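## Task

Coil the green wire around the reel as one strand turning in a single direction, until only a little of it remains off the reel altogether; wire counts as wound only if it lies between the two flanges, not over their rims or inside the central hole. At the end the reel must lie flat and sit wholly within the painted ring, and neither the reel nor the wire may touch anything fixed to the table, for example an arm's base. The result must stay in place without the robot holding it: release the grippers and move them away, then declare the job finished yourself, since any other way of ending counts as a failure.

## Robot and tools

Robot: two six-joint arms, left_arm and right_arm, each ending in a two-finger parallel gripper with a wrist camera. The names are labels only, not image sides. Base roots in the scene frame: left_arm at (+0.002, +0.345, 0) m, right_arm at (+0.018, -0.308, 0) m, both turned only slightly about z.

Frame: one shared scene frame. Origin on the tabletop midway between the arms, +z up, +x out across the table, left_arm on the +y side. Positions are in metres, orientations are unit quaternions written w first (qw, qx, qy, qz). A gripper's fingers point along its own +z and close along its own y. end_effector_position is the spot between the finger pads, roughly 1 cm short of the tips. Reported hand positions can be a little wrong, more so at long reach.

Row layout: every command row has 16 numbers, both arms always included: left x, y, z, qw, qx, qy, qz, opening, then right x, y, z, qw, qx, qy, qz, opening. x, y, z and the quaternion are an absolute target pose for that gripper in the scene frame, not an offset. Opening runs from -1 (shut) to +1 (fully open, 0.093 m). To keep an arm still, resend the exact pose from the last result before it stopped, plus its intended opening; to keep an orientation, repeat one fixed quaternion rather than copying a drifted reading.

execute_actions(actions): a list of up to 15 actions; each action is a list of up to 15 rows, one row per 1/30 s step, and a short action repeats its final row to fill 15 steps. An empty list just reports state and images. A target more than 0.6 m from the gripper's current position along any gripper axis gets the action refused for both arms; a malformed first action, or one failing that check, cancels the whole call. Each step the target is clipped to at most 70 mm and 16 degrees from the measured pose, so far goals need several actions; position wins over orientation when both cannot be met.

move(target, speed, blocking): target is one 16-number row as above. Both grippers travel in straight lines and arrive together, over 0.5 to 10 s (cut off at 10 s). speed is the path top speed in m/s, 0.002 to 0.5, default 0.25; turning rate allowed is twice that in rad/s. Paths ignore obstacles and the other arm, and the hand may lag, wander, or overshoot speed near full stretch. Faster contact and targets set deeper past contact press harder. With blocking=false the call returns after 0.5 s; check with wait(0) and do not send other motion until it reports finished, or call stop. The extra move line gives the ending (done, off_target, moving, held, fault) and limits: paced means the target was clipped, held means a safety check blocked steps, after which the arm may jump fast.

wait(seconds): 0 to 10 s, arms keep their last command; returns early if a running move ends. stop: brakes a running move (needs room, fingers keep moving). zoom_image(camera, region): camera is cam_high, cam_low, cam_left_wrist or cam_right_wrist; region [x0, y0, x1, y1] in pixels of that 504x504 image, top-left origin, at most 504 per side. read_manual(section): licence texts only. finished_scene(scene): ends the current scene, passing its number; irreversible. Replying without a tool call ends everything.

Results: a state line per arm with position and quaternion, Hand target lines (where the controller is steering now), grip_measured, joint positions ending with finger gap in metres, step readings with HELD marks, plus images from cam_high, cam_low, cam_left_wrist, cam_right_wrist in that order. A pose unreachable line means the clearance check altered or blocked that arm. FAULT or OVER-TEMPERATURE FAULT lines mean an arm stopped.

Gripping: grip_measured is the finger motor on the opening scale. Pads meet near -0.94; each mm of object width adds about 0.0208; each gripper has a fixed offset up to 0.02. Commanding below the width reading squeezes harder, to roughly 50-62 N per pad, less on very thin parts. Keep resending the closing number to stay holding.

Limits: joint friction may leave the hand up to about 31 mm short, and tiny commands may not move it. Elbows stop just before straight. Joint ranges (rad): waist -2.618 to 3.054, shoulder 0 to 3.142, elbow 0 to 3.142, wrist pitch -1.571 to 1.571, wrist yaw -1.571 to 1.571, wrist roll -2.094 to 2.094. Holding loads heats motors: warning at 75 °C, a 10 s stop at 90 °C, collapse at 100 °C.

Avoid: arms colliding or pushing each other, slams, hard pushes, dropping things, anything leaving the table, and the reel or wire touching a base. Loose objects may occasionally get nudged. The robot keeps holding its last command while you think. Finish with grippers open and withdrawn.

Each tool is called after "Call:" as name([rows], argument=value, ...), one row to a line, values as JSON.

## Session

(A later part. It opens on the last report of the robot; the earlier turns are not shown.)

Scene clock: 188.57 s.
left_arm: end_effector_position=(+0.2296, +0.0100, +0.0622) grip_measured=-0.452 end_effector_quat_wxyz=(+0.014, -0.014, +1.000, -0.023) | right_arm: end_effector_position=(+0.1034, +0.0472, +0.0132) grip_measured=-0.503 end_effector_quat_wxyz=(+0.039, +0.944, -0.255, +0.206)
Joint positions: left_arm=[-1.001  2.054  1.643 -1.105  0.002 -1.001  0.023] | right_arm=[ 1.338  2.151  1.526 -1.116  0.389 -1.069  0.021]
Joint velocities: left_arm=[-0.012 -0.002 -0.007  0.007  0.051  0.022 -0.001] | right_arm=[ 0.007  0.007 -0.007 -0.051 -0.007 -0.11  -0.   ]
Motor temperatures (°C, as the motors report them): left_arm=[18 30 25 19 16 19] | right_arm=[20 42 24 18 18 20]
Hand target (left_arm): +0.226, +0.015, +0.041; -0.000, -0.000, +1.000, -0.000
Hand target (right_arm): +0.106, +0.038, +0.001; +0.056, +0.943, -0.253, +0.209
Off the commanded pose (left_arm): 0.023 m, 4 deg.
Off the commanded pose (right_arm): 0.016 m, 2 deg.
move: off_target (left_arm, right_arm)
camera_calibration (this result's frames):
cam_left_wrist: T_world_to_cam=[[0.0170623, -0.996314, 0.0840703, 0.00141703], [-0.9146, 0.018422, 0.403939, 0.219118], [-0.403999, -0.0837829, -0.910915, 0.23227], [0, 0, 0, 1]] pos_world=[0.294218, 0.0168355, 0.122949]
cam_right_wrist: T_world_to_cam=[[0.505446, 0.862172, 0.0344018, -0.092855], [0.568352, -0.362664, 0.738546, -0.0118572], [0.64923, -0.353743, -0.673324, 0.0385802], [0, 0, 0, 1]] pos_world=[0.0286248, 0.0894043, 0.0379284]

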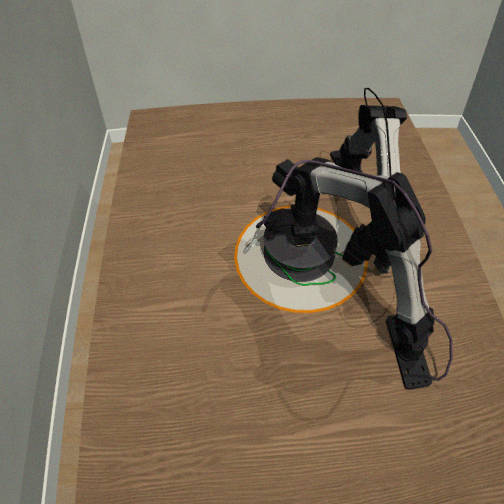

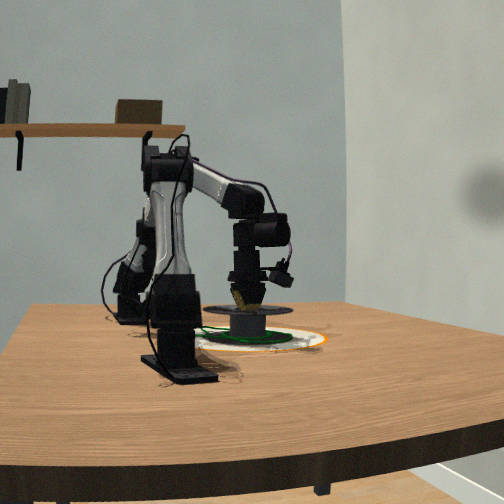

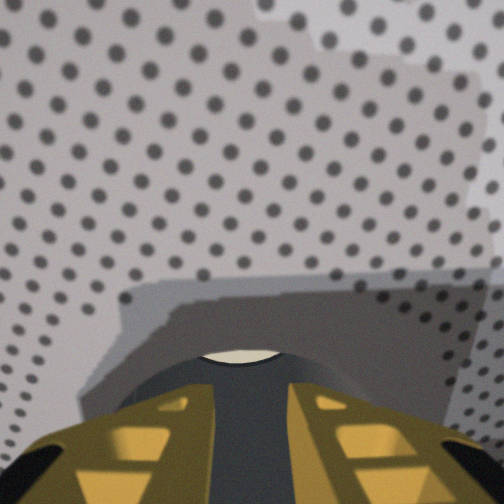

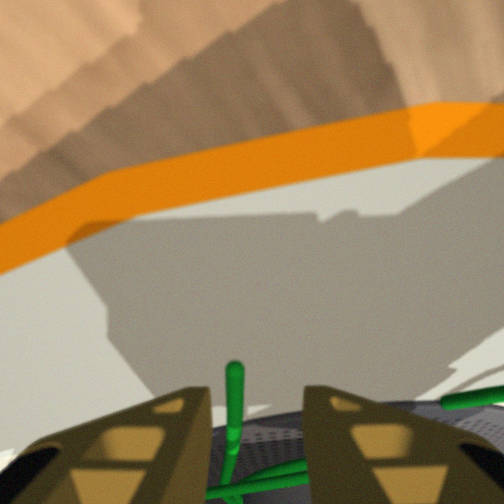

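Call:
move(target=[0.226,0.014,0.04,0,0,1,0,0.1,0.104,0.043,0.008,-0.056,-0.943,0.253,-0.209,-1], speed=0.1)

Scene clock: 189.70 s.
left_arm: end_effector_position=(+0.2296, +0.0100, +0.0622) grip_measured=-0.452 end_effector_quat_wxyz=(+0.014, -0.014, +1.000, -0.023) | right_arm: end_effector_position=(+0.1034, +0.0459, +0.0134) grip_measured=-0.999 end_effector_quat_wxyz=(+0.042, +0.944, -0.254, +0.207)
Joint positions: left_arm=[-1.001  2.054  1.643 -1.105  0.002 -1.001  0.023] | right_arm=[ 1.338  2.151  1.526 -1.122  0.389 -1.069  0.   ]
Joint velocities: left_arm=[-0.007  0.007 -0.022 -0.051  0.051 -0.007 -0.   ] | right_arm=[-0.017  0.002 -0.002 -0.022  0.007 -0.066  0.   ]
Motor temperatures (°C, as the motors report them): left_arm=[18 30 25 19 16 19] | right_arm=[20 42 24 18 18 20]
Hand target (left_arm): +0.226, +0.015, +0.041; -0.000, -0.000, +1.000, -0.000
Hand target (right_arm): +0.104, +0.043, +0.008; +0.056, +0.943, -0.253, +0.209
Off the commanded pose (left_arm): 0.023 m, 4 deg.
Off the commanded pose (right_arm): 0.006 m, 2 deg.
move: off_target (left_arm)
camera_calibration (this result's frames):
cam_left_wrist: T_world_to_cam=[[0.0170623, -0.996314, 0.0840703, 0.00141703], [-0.9146, 0.018422, 0.403939, 0.219118], [-0.403999, -0.0837829, -0.910915, 0.23227], [0, 0, 0, 1]] pos_world=[0.294218, 0.0168355, 0.122949]
cam_right_wrist: T_world_to_cam=[[0.505457, 0.862354, 0.0293055, -0.0916502], [0.568602, -0.35844, 0.740414, -0.0126946], [0.649003, -0.357584, -0.671512, 0.0385004], [0, 0, 0, 1]] pos_world=[0.0285565, 0.0882518, 0.0379386]

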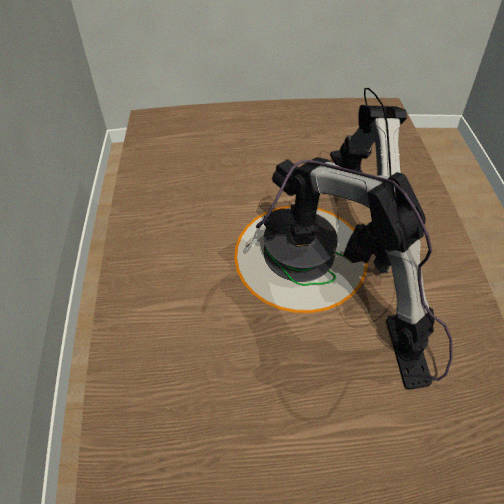

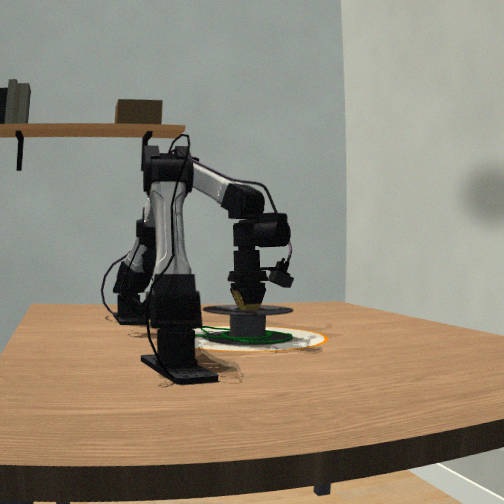

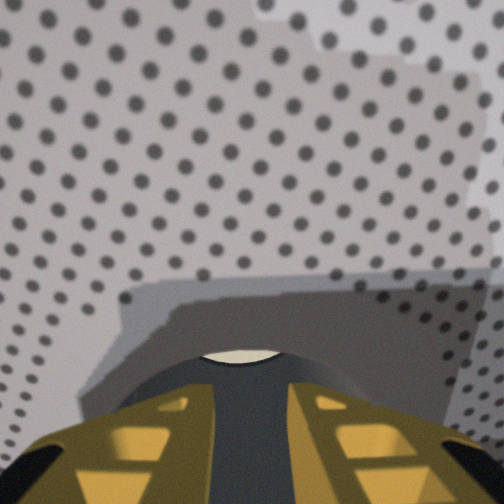

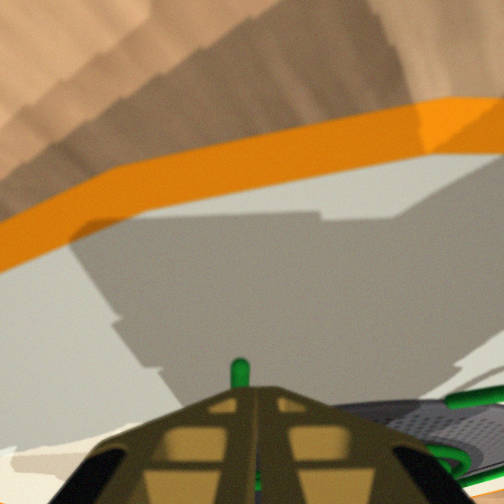

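Call:
move(target=[0.226,0.014,0.04,0,0,1,0,0.1,0.078,0.058,0.02,-0.056,-0.943,0.253,-0.209,-1], speed=0.08)

Scene clock: 192.17 s.
left_arm: end_effector_position=(+0.2296, +0.0100, +0.0622) grip_measured=-0.452 end_effector_quat_wxyz=(+0.014, -0.014, +1.000, -0.023) | right_arm: end_effector_position=(+0.0827, +0.0569, +0.0235) grip_measured=-0.999 end_effector_quat_wxyz=(+0.048, +0.942, -0.254, +0.214)
Joint positions: left_arm=[-1.001  2.054  1.643 -1.105  0.002 -1.001  0.023] | right_arm=[ 1.396  2.196  1.636 -1.225  0.388 -1.003  0.   ]
Joint velocities: left_arm=[ 0.032 -0.012 -0.002  0.051  0.051 -0.037 -0.001] | right_arm=[ 0.002 -0.022 -0.002 -0.037 -0.022 -0.007  0.   ]
Motor temperatures (°C, as the motors report them): left_arm=[18 30 25 19 16 19] | right_arm=[20 42 24 18 18 20]
Hand target (left_arm): +0.226, +0.015, +0.041; -0.000, -0.000, +1.000, -0.000
Hand target (right_arm): +0.079, +0.058, +0.020; +0.056, +0.943, -0.253, +0.210
Off the commanded pose (left_arm): 0.023 m, 4 deg.
Off the commanded pose (right_arm): 0.006 m, 1 deg.
move: off_target (left_arm)
camera_calibration (this result's frames):
cam_left_wrist: T_world_to_cam=[[0.0170623, -0.996314, 0.0840703, 0.00141703], [-0.9146, 0.018422, 0.403939, 0.219118], [-0.403999, -0.0837829, -0.910915, 0.23227], [0, 0, 0, 1]] pos_world=[0.294218, 0.0168355, 0.122949]
cam_right_wrist: T_world_to_cam=[[0.507294, 0.861489, 0.0221394, -0.0909197], [0.559769, -0.348939, 0.751599, -0.00453081], [0.655219, -0.368888, -0.659249, 0.0623794], [0, 0, 0, 1]] pos_world=[0.00778705, 0.0997564, 0.0465418]

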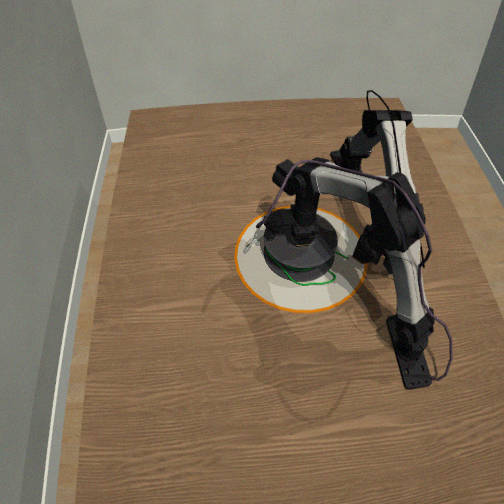

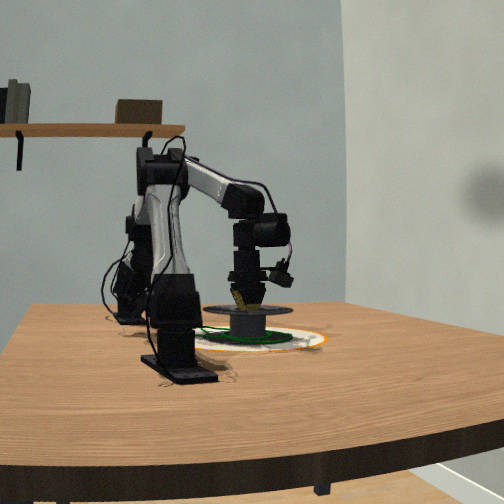

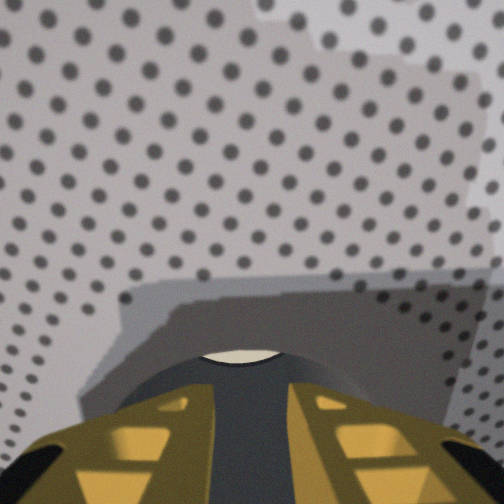

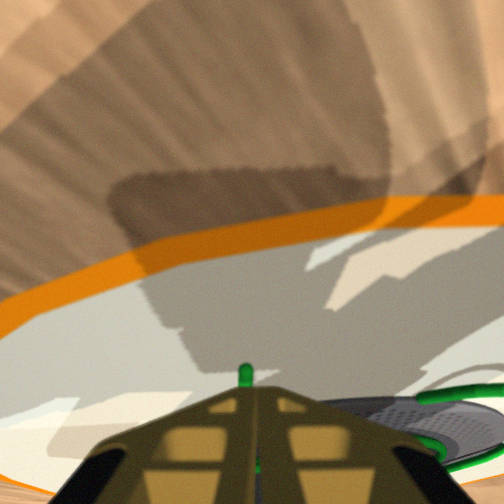

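Call:
move(target=[0.226,0.014,0.04,0,0,1,0,0.1,0.056,0.070,0.014,-0.056,-0.943,0.253,-0.209,-1], speed=0.08)

Call:
move(target=[0.226,0.014,0.04,0,0,1,0,0.1,0.056,0.070,0.010,-0.056,-0.943,0.253,-0.209,-0.7], speed=0.08)

Scene clock: 197.63 s.
left_arm: end_effector_position=(+0.2296, +0.0100, +0.0622) grip_measured=-0.452 end_effector_quat_wxyz=(+0.014, -0.014, +1.000, -0.023) | right_arm: end_effector_position=(+0.0607, +0.0695, +0.0169) grip_measured=-0.999 end_effector_quat_wxyz=(+0.047, +0.943, -0.253, +0.213)
Joint positions: left_arm=[-1.001  2.054  1.643 -1.105  0.002 -1.001  0.023] | right_arm=[ 1.449  2.259  1.712 -1.258  0.377 -0.95   0.   ]
Joint velocities: left_arm=[ 0.007 -0.002 -0.002  0.037 -0.007 -0.037 -0.   ] | right_arm=[ 0.007 -0.002  0.007 -0.007 -0.007 -0.007  0.   ]
Motor temperatures (°C, as the motors report them): left_arm=[18 30 25 19 16 19] | right_arm=[20 42 25 18 18 20]
Hand target (left_arm): +0.226, +0.015, +0.041; -0.000, -0.000, +1.000, -0.000
Hand target (right_arm): +0.056, +0.070, +0.014; +0.056, +0.943, -0.253, +0.210
Off the commanded pose (left_arm): 0.023 m, 4 deg.
Off the commanded pose (right_arm): 0.006 m, 1 deg.
move: off_target (left_arm)
camera_calibration (this result's frames):
cam_left_wrist: T_world_to_cam=[[0.0170623, -0.996314, 0.0840703, 0.00141703], [-0.9146, 0.018422, 0.403939, 0.219118], [-0.403999, -0.0837829, -0.910915, 0.23227], [0, 0, 0, 1]] pos_world=[0.294218, 0.0168355, 0.122949]
cam_right_wrist: T_world_to_cam=[[0.504548, 0.863091, 0.0224578, -0.0903863], [0.561319, -0.347679, 0.751026, 0.0170031], [0.656012, -0.366323, -0.65989, 0.0769158], [0, 0, 0, 1]] pos_world=[-0.0143976, 0.112099, 0.0400161]

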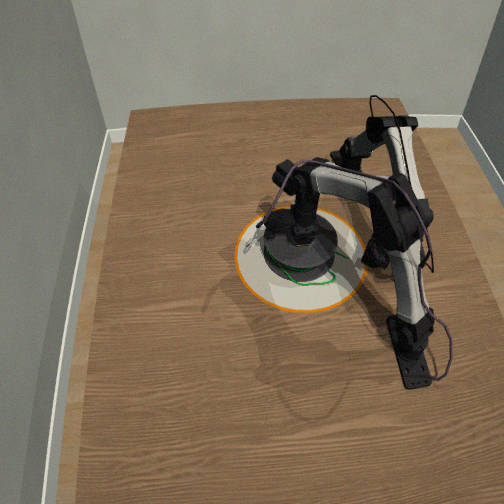

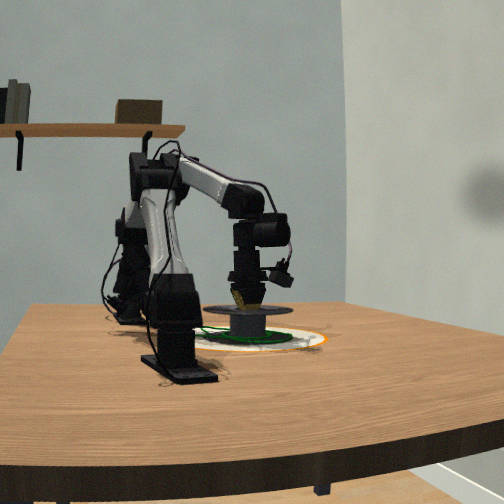

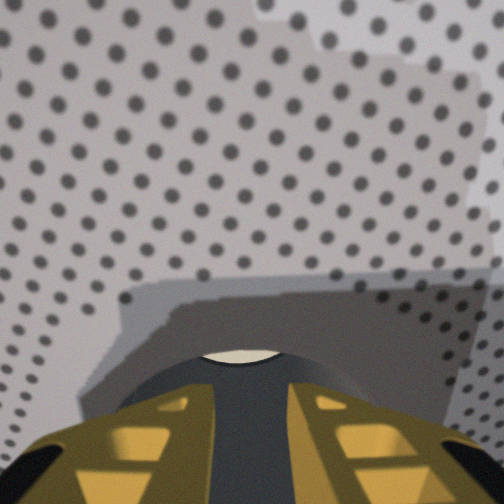

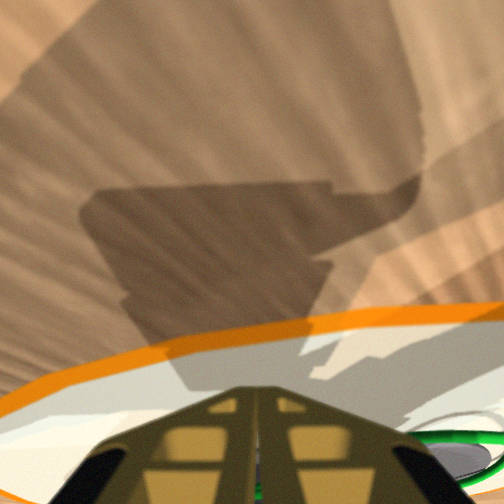

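Scene clock: 198.33 s.
left_arm: end_effector_position=(+0.2296, +0.0100, +0.0622) grip_measured=-0.452 end_effector_quat_wxyz=(+0.014, -0.014, +1.000, -0.023) | right_arm: end_effector_position=(+0.0605, +0.0694, +0.0168) grip_measured=-0.703 end_effector_quat_wxyz=(+0.047, +0.942, -0.254, +0.213)
Joint positions: left_arm=[-1.001  2.054  1.643 -1.105  0.002 -1.001  0.023] | right_arm=[ 1.449  2.259  1.712 -1.258  0.375 -0.948  0.011]
Joint velocities: left_arm=[-0.012 -0.007 -0.007 -0.051 -0.022 -0.051 -0.   ] | right_arm=[ 0.002 -0.012  0.017 -0.007  0.022 -0.051  0.   ]
Motor temperatures (°C, as the motors report them): left_arm=[18 30 25 19 16 19] | right_arm=[20 42 25 18 18 20]
Hand target (left_arm): +0.226, +0.015, +0.041; -0.000, -0.000, +1.000, -0.000
Hand target (right_arm): +0.056, +0.070, +0.010; +0.056, +0.943, -0.253, +0.209
Off the commanded pose (left_arm): 0.023 m, 4 deg.
Off the commanded pose (right_arm): 0.008 m, 1 deg.
move: off_target (left_arm)
camera_calibration (this result's frames):
cam_left_wrist: T_world_to_cam=[[0.0170623, -0.996314, 0.0840703, 0.00141703], [-0.9146, 0.018422, 0.403939, 0.219118], [-0.403999, -0.0837829, -0.910915, 0.23227], [0, 0, 0, 1]] pos_world=[0.294218, 0.0168355, 0.122949]
cam_right_wrist: T_world_to_cam=[[0.506367, 0.862025, 0.0224529, -0.0902706], [0.561425, -0.34933, 0.750181, 0.0173157], [0.654518, -0.367261, -0.660852, 0.0771701], [0, 0, 0, 1]] pos_world=[-0.0145206, 0.112206, 0.0400349]

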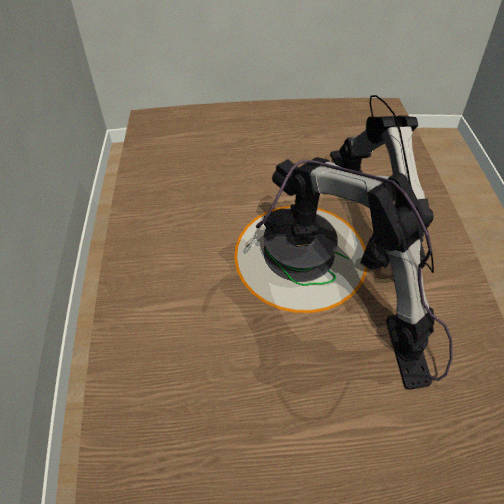

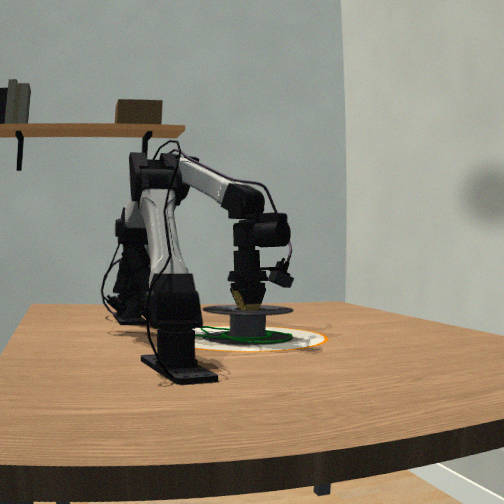

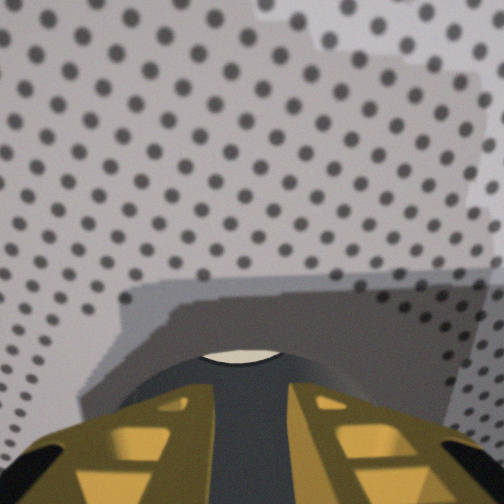

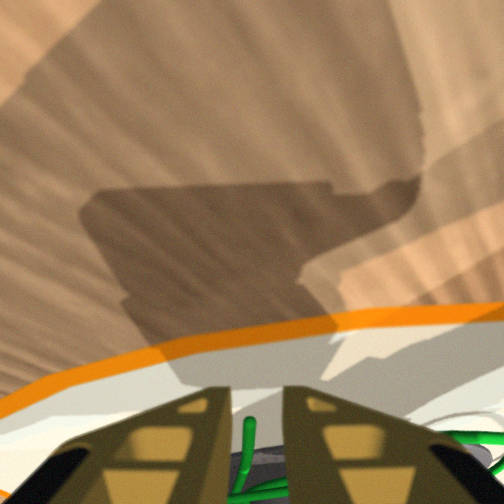

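Call:
move(target=[0.226,0.014,0.04,0,0,1,0,0.1,0.101,0.045,0.006,-0.056,-0.943,0.253,-0.209,-0.65], speed=0.08)

Scene clock: 202.70 s.
left_arm: end_effector_position=(+0.2296, +0.0100, +0.0622) grip_measured=-0.452 end_effector_quat_wxyz=(+0.014, -0.014, +1.000, -0.023) | right_arm: end_effector_position=(+0.0962, +0.0458, +0.0074) grip_measured=-0.653 end_effector_quat_wxyz=(+0.063, +0.943, -0.253, +0.206)
Joint positions: left_arm=[-1.001  2.054  1.643 -1.105  0.002 -1.001  0.023] | right_arm=[ 1.352  2.196  1.569 -1.167  0.375 -1.051  0.014]
Joint velocities: left_arm=[-0.027 -0.012 -0.027 -0.051 -0.081 -0.037  0.001] | right_arm=[-0.012 -0.017  0.007 -0.007 -0.007 -0.037 -0.001]
Motor temperatures (°C, as the motors report them): left_arm=[18 30 25 19 16 19] | right_arm=[20 42 25 18 18 20]
Hand target (left_arm): +0.226, +0.015, +0.041; -0.000, -0.000, +1.000, -0.000
Hand target (right_arm): +0.100, +0.045, +0.006; +0.057, +0.943, -0.253, +0.207
Off the commanded pose (left_arm): 0.023 m, 4 deg.
Off the commanded pose (right_arm): 0.005 m, 1 deg.
move: off_target (left_arm)
camera_calibration (this result's frames):
cam_left_wrist: T_world_to_cam=[[0.0170623, -0.996314, 0.0840703, 0.00141703], [-0.9146, 0.018422, 0.403939, 0.219118], [-0.403999, -0.0837829, -0.910915, 0.23227], [0, 0, 0, 1]] pos_world=[0.294218, 0.0168355, 0.122949]
cam_right_wrist: T_world_to_cam=[[0.510863, 0.859582, -0.0117664, -0.0878876], [0.576058, -0.332137, 0.746888, -0.00612349], [0.638103, -0.388335, -0.664846, 0.0415017], [0, 0, 0, 1]] pos_world=[0.0219436, 0.0896293, 0.0311317]

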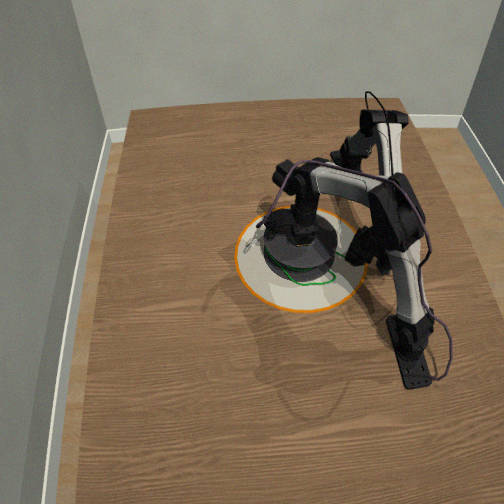

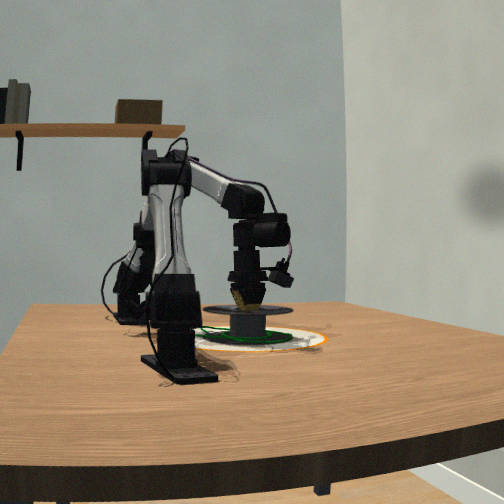

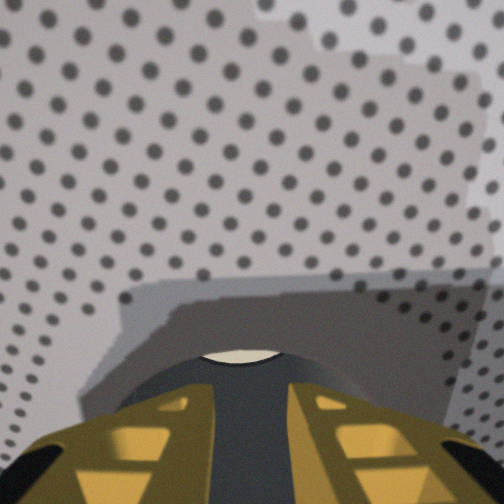

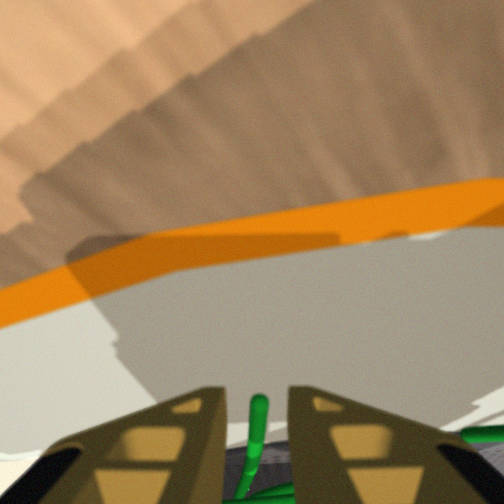

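Call:
move(target=[0.226,0.014,0.04,0,0,1,0,0.1,0.116,0.034,0.008,-0.056,-0.943,0.253,-0.209,-0.65], speed=0.08)

Call:
move(target=[0.226,0.014,0.04,0,0.5,0.866,0,0.1,0.116,0.034,0.008,-0.056,-0.943,0.253,-0.209,-0.65], speed=0.4)

Scene clock: 205.70 s.
left_arm: end_effector_position=(+0.2296, +0.0100, +0.0622) grip_measured=-0.452 end_effector_quat_wxyz=(+0.014, -0.014, +1.000, -0.023) | right_arm: end_effector_position=(+0.1112, +0.0356, +0.0074) grip_measured=-0.653 end_effector_quat_wxyz=(+0.063, +0.944, -0.253, +0.204)
Joint positions: left_arm=[-1.001  2.054  1.643 -1.105  0.002 -1.001  0.023] | right_arm=[ 1.31   2.158  1.509 -1.129  0.38  -1.095  0.014]
Joint velocities: left_arm=[-0.007  0.002 -0.022 -0.007  0.066 -0.022  0.001] | right_arm=[ 0.012  0.007  0.017 -0.037 -0.007  0.007  0.   ]
Motor temperatures (°C, as the motors report them): left_arm=[18 30 25 19 16 19] | right_arm=[20 43 25 18 18 20]
Hand target (left_arm): +0.226, +0.015, +0.041; -0.000, -0.000, +1.000, -0.000
Hand target (right_arm): +0.116, +0.034, +0.008; +0.056, +0.943, -0.253, +0.208
Off the commanded pose (left_arm): 0.023 m, 4 deg.
Off the commanded pose (right_arm): 0.005 m, 1 deg.
move: off_target (left_arm)
camera_calibration (this result's frames):
cam_left_wrist: T_world_to_cam=[[0.0170623, -0.996314, 0.0840703, 0.00141703], [-0.9146, 0.018422, 0.403939, 0.219118], [-0.403999, -0.0837829, -0.910915, 0.23227], [0, 0, 0, 1]] pos_world=[0.294218, 0.0168355, 0.122949]
cam_right_wrist: T_world_to_cam=[[0.511127, 0.859397, -0.0136236, -0.0867663], [0.578933, -0.332519, 0.744491, -0.018449], [0.635283, -0.388417, -0.667493, 0.0283386], [0, 0, 0, 1]] pos_world=[0.0370264, 0.0794392, 0.0314689]

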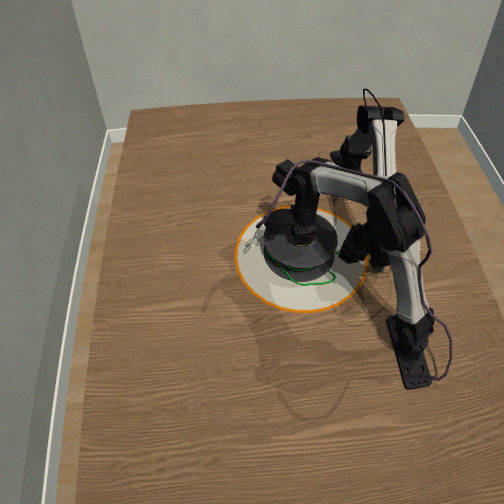

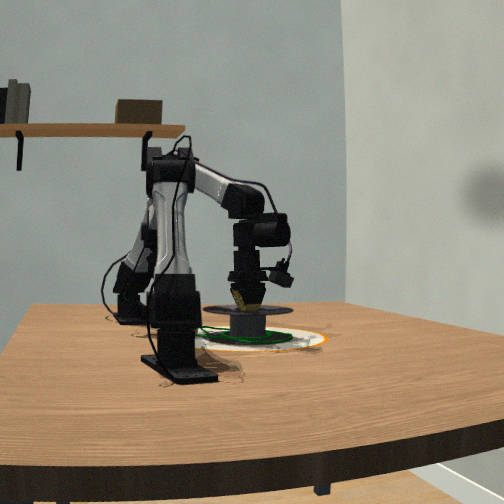

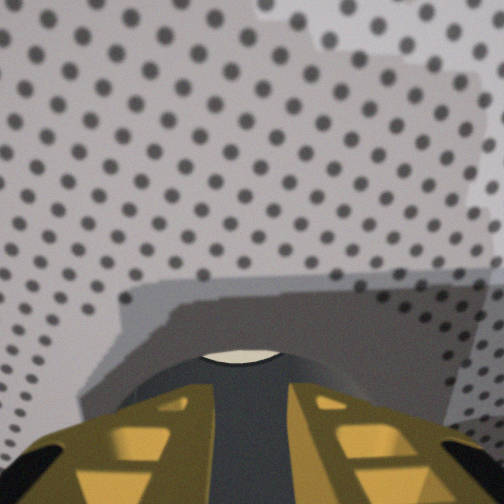

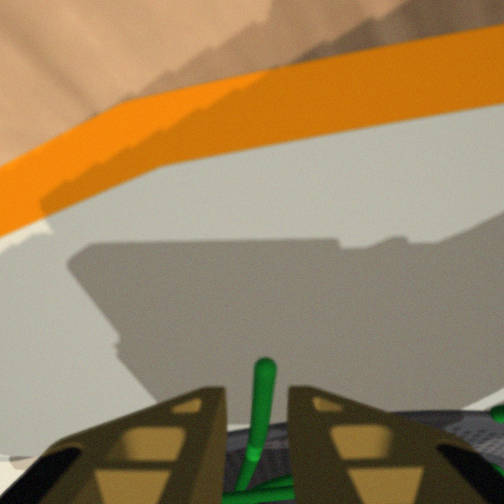

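Scene clock: 207.73 s.
left_arm: end_effector_position=(+0.2272, +0.0084, +0.0622) grip_measured=-0.416 end_effector_quat_wxyz=(+0.020, +0.483, +0.875, -0.021) | right_arm: end_effector_position=(+0.1112, +0.0356, +0.0074) grip_measured=-0.653 end_effector_quat_wxyz=(+0.064, +0.944, -0.251, +0.204)
Joint positions: left_arm=[-1.001  2.054  1.643 -1.105  0.019  0.034  0.025] | right_arm=[ 1.31   2.158  1.509 -1.129  0.38  -1.098  0.014]
Joint velocities: left_arm=[ 0.002 -0.012 -0.002  0.007 -0.022 -0.037 -0.   ] | right_arm=[-0.007 -0.002  0.002 -0.007  0.007 -0.051  0.001]
Motor temperatures (°C, as the motors report them): left_arm=[18 30 25 19 16 19] | right_arm=[20 43 24 18 18 20]
Hand target (left_arm): +0.226, +0.015, +0.041; -0.000, +0.500, +0.866, -0.000
Hand target (right_arm): +0.116, +0.034, +0.008; +0.057, +0.943, -0.253, +0.209
Off the commanded pose (left_arm): 0.023 m, 4 deg.
Off the commanded pose (right_arm): 0.005 m, 1 deg.
move: off_target (left_arm)
camera_calibration (this result's frames):
cam_left_wrist: T_world_to_cam=[[-0.850585, -0.523008, 0.0544722, 0.194791], [-0.466749, 0.798653, 0.379867, 0.110144], [-0.242178, 0.297684, -0.923436, 0.192005], [0, 0, 0, 1]] pos_world=[0.263595, -0.0432465, 0.124854]
cam_right_wrist: T_world_to_cam=[[0.508969, 0.860661, -0.0145753, -0.0865942], [0.57993, -0.330342, 0.744685, -0.018691], [0.636107, -0.387475, -0.667257, 0.0281891], [0, 0, 0, 1]] pos_world=[0.036982, 0.0792764, 0.0314661]

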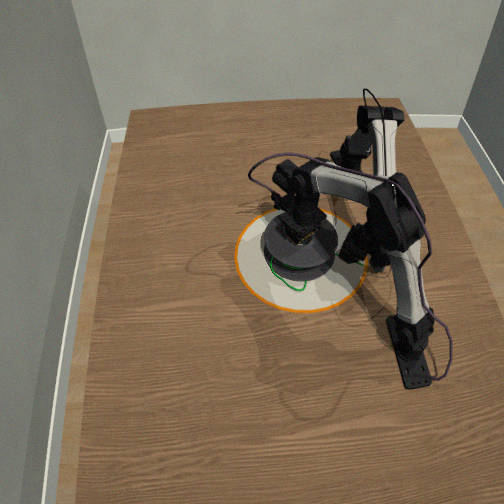

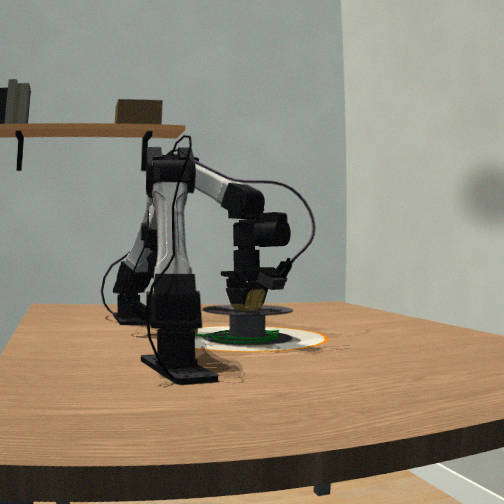

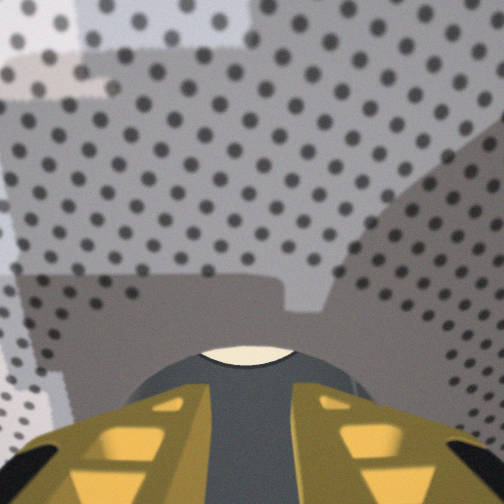

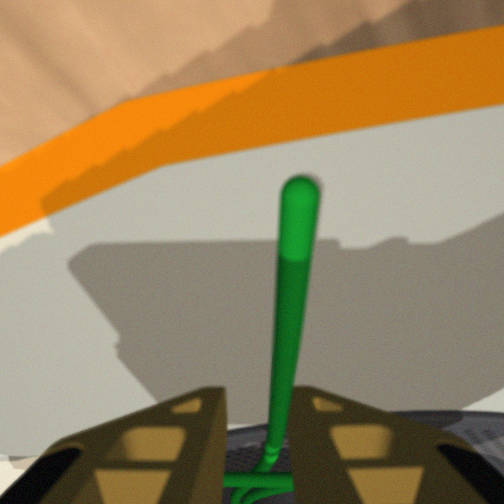

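Call:
move(target=[0.226,0.014,0.04,0,0.5,0.866,0,0.1,0.094,0.050,0.010,0,-0.966,0.259,0,-0.65], speed=0.1)

Scene clock: 212.10 s.
left_arm: end_effector_position=(+0.2277, +0.0080, +0.0638) grip_measured=-0.389 end_effector_quat_wxyz=(+0.022, +0.488, +0.873, -0.021) | right_arm: end_effector_position=(+0.0928, +0.0526, +0.0088) grip_measured=-0.653 end_effector_quat_wxyz=(+0.002, +0.967, -0.256, +0.006)
Joint positions: left_arm=[-1.001  2.051  1.645 -1.105  0.018  0.045  0.027] | right_arm=[ 1.199  2.031  1.389 -0.933  0.013 -1.25   0.014]
Joint velocities: left_arm=[-0.017  0.007 -0.002 -0.051 -0.037  0.007 -0.   ] | right_arm=[-0.017  0.002 -0.007 -0.022  0.022 -0.081 -0.   ]
Motor temperatures (°C, as the motors report them): left_arm=[18 30 25 19 16 19] | right_arm=[20 44 24 18 18 20]
Hand target (left_arm): +0.226, +0.015, +0.041; +0.000, +0.500, +0.866, -0.000
Hand target (right_arm): +0.093, +0.050, +0.009; -0.002, +0.966, -0.258, -0.002
Off the commanded pose (left_arm): 0.025 m, 4 deg.
Off the commanded pose (right_arm): 0.003 m, 1 deg.
move: off_target (left_arm)
camera_calibration (this result's frames):
cam_left_wrist: T_world_to_cam=[[-0.856497, -0.513479, 0.0524581, 0.196323], [-0.459517, 0.804856, 0.375568, 0.108656], [-0.235067, 0.297567, -0.925309, 0.192189], [0, 0, 0, 1]] pos_world=[0.263257, -0.0438338, 0.126728]
cam_right_wrist: T_world_to_cam=[[0.504346, 0.863499, -0.00181862, -0.0916676], [0.787569, -0.459132, 0.411013, -0.0129356], [0.354075, -0.208725, -0.911627, 0.0663043], [0, 0, 0, 1]] pos_world=[0.0329432, 0.0870552, 0.0655948]

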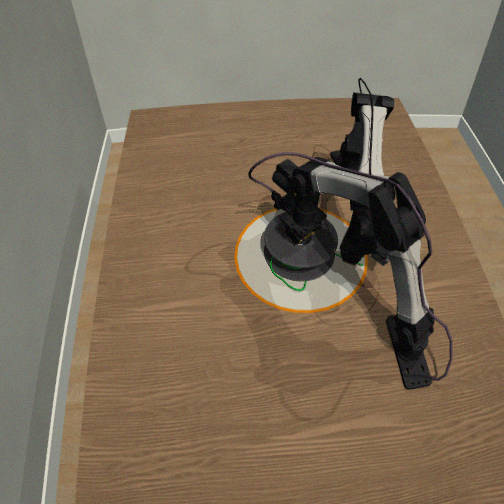

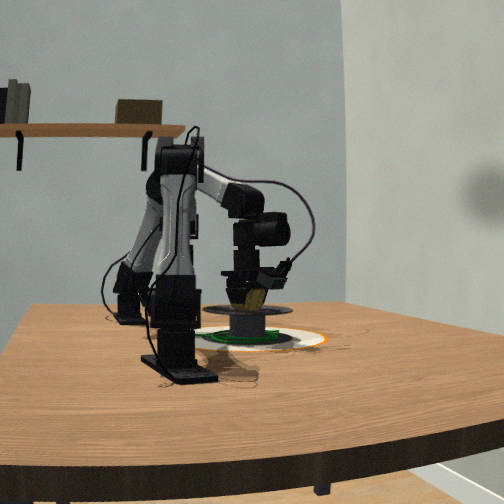

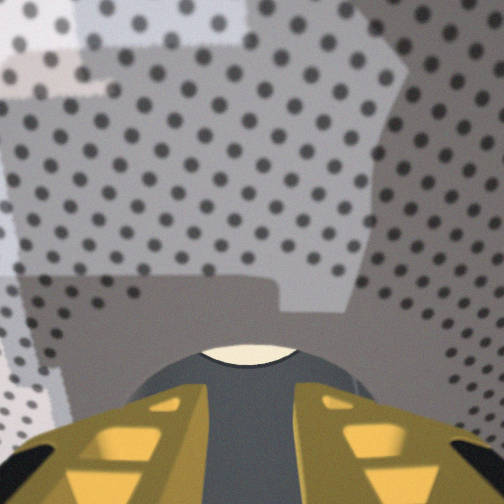

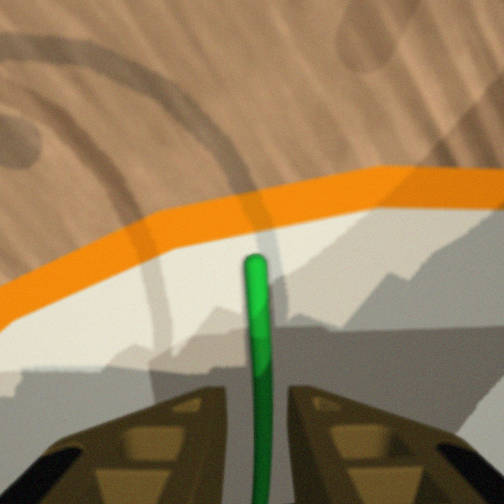

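Call:
move(target=[0.226,0.014,0.04,0,0.5,0.866,0,0.1,0.094,0.050,0.008,0,-0.966,0.259,0,-1], speed=0.1)

Call:
move(target=[0.226,0.014,0.04,0,0.5,0.866,0,0.1,0.088,0.054,0.034,0,-0.966,0.259,0,-1], speed=0.1)

Call:
move(target=[0.226,0.014,0.04,0,0.5,0.866,0,0.1,0.085,0.056,0.034,0,-0.216,0.976,0,-1], speed=0.5)

Scene clock: 213.40 s.
left_arm: end_effector_position=(+0.2277, +0.0080, +0.0638) grip_measured=-0.389 end_effector_quat_wxyz=(+0.022, +0.488, +0.873, -0.021) | right_arm: end_effector_position=(+0.0925, +0.0530, +0.0088) grip_measured=-0.992 end_effector_quat_wxyz=(+0.002, +0.967, -0.256, +0.005)
Joint positions: left_arm=[-1.001  2.051  1.645 -1.105  0.018  0.045  0.027] | right_arm=[ 1.199  2.031  1.389 -0.932  0.01  -1.251  0.   ]
Joint velocities: left_arm=[-0.027 -0.002  0.007  0.037 -0.037 -0.007  0.   ] | right_arm=[ 0.007  0.012  0.007 -0.081 -0.007  0.037  0.   ]
Motor temperatures (°C, as the motors report them): left_arm=[18 30 25 19 16 19] | right_arm=[20 44 24 18 18 20]
Hand target (left_arm): +0.226, +0.015, +0.041; -0.000, +0.500, +0.866, -0.000
Hand target (right_arm): +0.094, +0.050, +0.008; +0.000, +0.966, -0.259, -0.000
Off the commanded pose (left_arm): 0.025 m, 4 deg.
Off the commanded pose (right_arm): 0.003 m, 1 deg.
move: off_target (left_arm)
camera_calibration (this result's frames):
cam_left_wrist: T_world_to_cam=[[-0.856497, -0.513479, 0.0524581, 0.196323], [-0.459517, 0.804856, 0.375568, 0.108656], [-0.235067, 0.297567, -0.925309, 0.192189], [0, 0, 0, 1]] pos_world=[0.263257, -0.0438338, 0.126728]
cam_right_wrist: T_world_to_cam=[[0.503693, 0.863881, -0.00148864, -0.0917674], [0.788745, -0.45918, 0.4087, -0.0126047], [0.352385, -0.207033, -0.912668, 0.0665619], [0, 0, 0, 1]] pos_world=[0.0327091, 0.0872689, 0.0657639]

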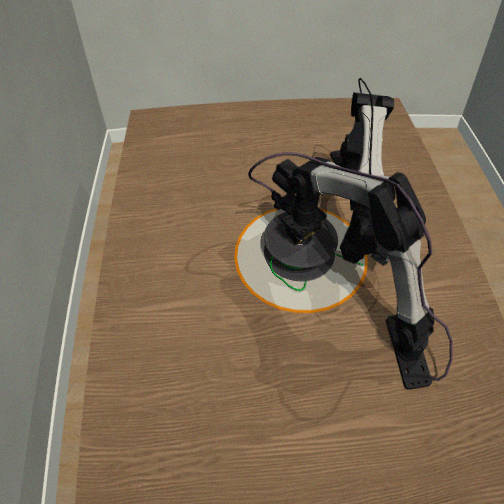

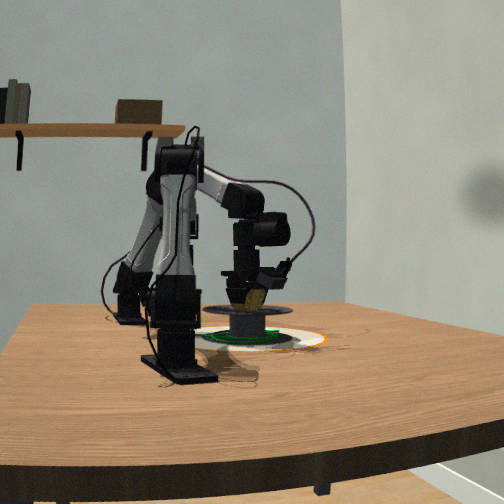

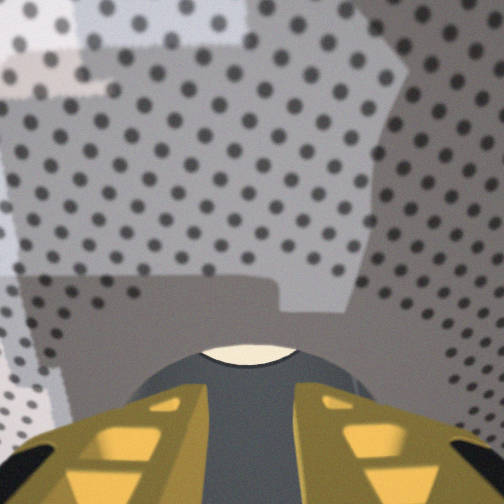

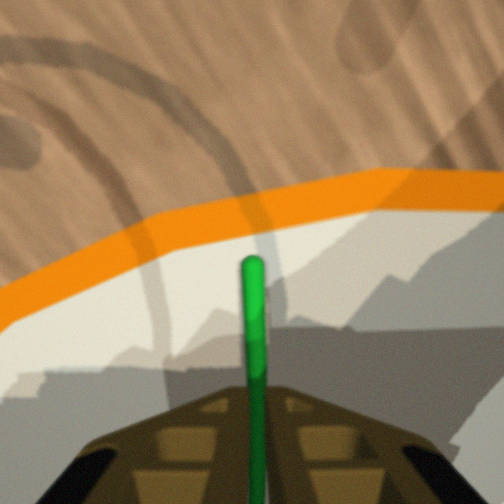

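Scene clock: 214.30 s.
left_arm: end_effector_position=(+0.2277, +0.0080, +0.0638) grip_measured=-0.389 end_effector_quat_wxyz=(+0.022, +0.488, +0.873, -0.021) | right_arm: end_effector_position=(+0.0921, +0.0510, +0.0256) grip_measured=-0.992 end_effector_quat_wxyz=(+0.006, +0.966, -0.260, +0.006)
Joint positions: left_arm=[-1.001  2.051  1.645 -1.105  0.018  0.045  0.027] | right_arm=[ 1.199  2.008  1.425 -1.     0.01  -1.242  0.   ]
Joint velocities: left_arm=[ 0.017  0.012 -0.007 -0.081  0.007 -0.066  0.   ] | right_arm=[-0.007  0.007 -0.012  0.007  0.007 -0.022  0.   ]
Motor temperatures (°C, as the motors report them): left_arm=[18 30 25 19 16 19] | right_arm=[20 44 24 18 18 20]
Hand target (left_arm): +0.226, +0.015, +0.041; -0.000, +0.500, +0.866, -0.000
Hand target (right_arm): +0.088, +0.054, +0.034; -0.000, +0.966, -0.259, +0.000
Off the commanded pose (left_arm): 0.025 m, 4 deg.
Off the commanded pose (right_arm): 0.010 m, 1 deg.
move: off_target (left_arm)
camera_calibration (this result's frames):
cam_left_wrist: T_world_to_cam=[[-0.856497, -0.513479, 0.0524581, 0.196323], [-0.459517, 0.804856, 0.375568, 0.108656], [-0.235067, 0.297567, -0.925309, 0.192189], [0, 0, 0, 1]] pos_world=[0.263257, -0.0438338, 0.126728]
cam_right_wrist: T_world_to_cam=[[0.510917, 0.859584, -0.00895121, -0.0900405], [0.785488, -0.462595, 0.411113, -0.0196664], [0.349245, -0.217076, -0.91154, 0.0823822], [0, 0, 0, 1]] pos_world=[0.0326793, 0.0861829, 0.0823739]

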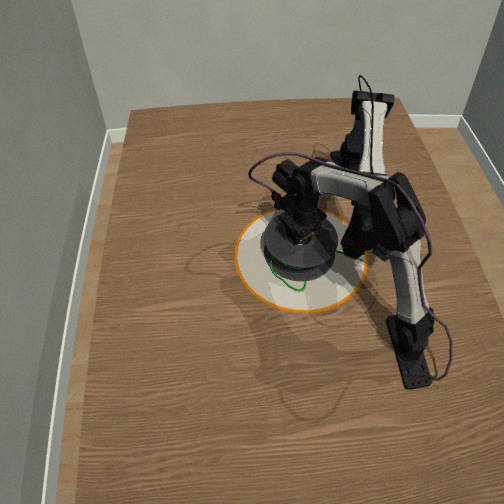

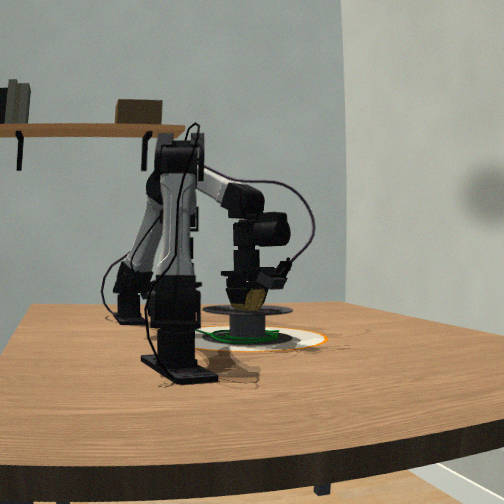

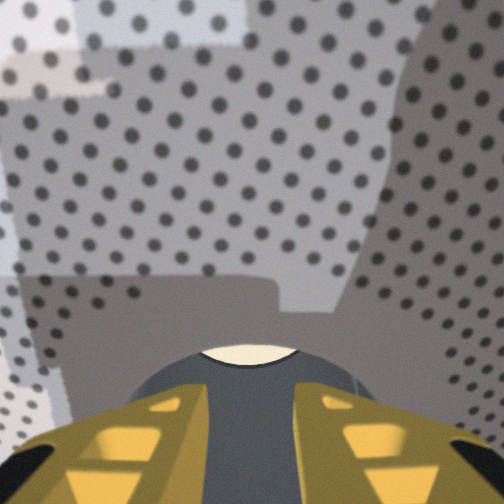

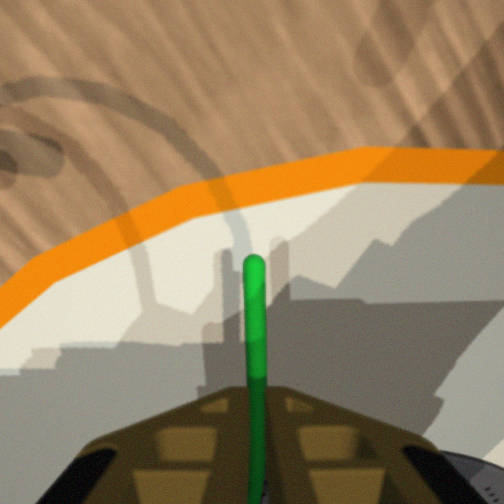

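Scene clock: 217.23 s.
left_arm: end_effector_position=(+0.2277, +0.0080, +0.0638) grip_measured=-0.389 end_effector_quat_wxyz=(+0.022, +0.488, +0.872, -0.021) | right_arm: end_effector_position=(+0.0897, +0.0503, +0.0256) grip_measured=-0.992 end_effector_quat_wxyz=(+0.001, -0.215, +0.976, -0.010)
Joint positions: left_arm=[-1.001  2.051  1.645 -1.105  0.018  0.047  0.027] | right_arm=[ 1.205  2.008  1.425 -1.004  0.01   0.945  0.   ]
Joint velocities: left_arm=[ 0.007 -0.017  0.017 -0.051 -0.022  0.066  0.   ] | right_arm=[ 0.007  0.017 -0.002  0.022  0.081 -0.007  0.   ]
Motor temperatures (°C, as the motors report them): left_arm=[18 30 25 19 16 19] | right_arm=[20 44 25 18 18 20]
Hand target (left_arm): +0.226, +0.015, +0.041; -0.000, +0.500, +0.866, -0.000
Hand target (right_arm): +0.085, +0.056, +0.034; +0.000, -0.216, +0.976, +0.000
Off the commanded pose (left_arm): 0.025 m, 4 deg.
Off the commanded pose (right_arm): 0.011 m, 1 deg.
move: off_target (left_arm, right_arm)
camera_calibration (this result's frames):
cam_left_wrist: T_world_to_cam=[[-0.857283, -0.512176, 0.0523666, 0.196497], [-0.458325, 0.805544, 0.375548, 0.10838], [-0.23453, 0.29795, -0.925322, 0.192064], [0, 0, 0, 1]] pos_world=[0.263172, -0.0438897, 0.126729]
cam_right_wrist: T_world_to_cam=[[0.411125, -0.9114, 0.018049, 0.00905464], [-0.838523, -0.370336, 0.399663, 0.123215], [-0.357569, -0.179446, -0.916484, 0.144717], [0, 0, 0, 1]] pos_world=[0.151343, 0.0798524, 0.0832232]

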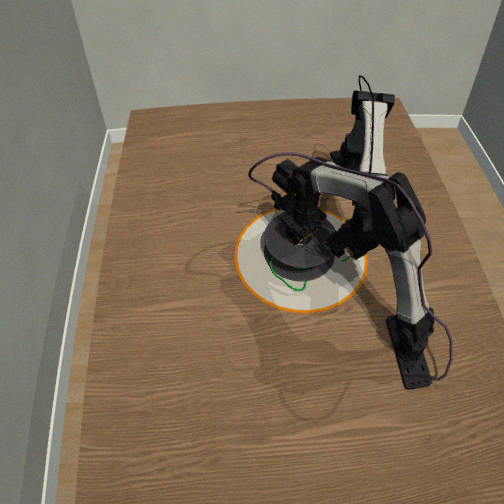

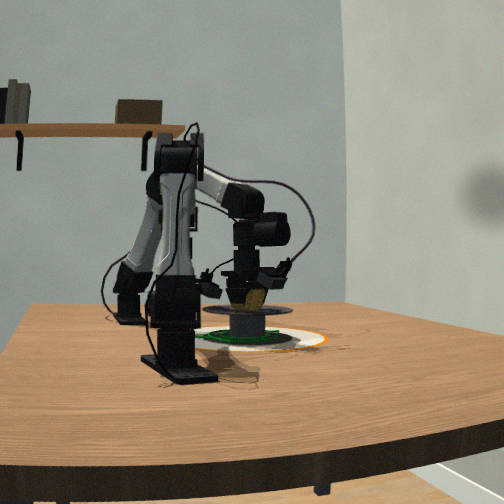

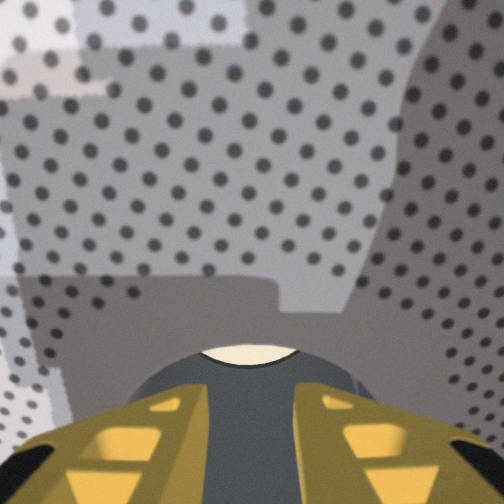

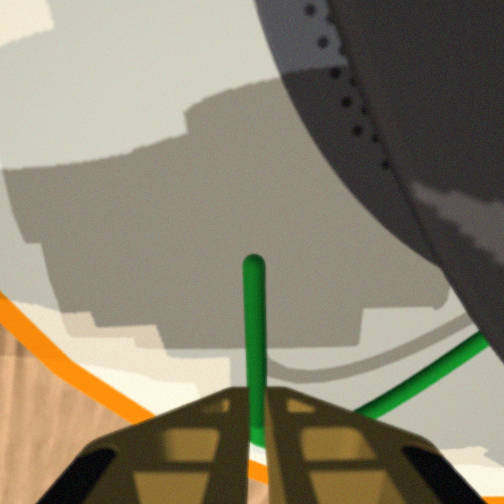

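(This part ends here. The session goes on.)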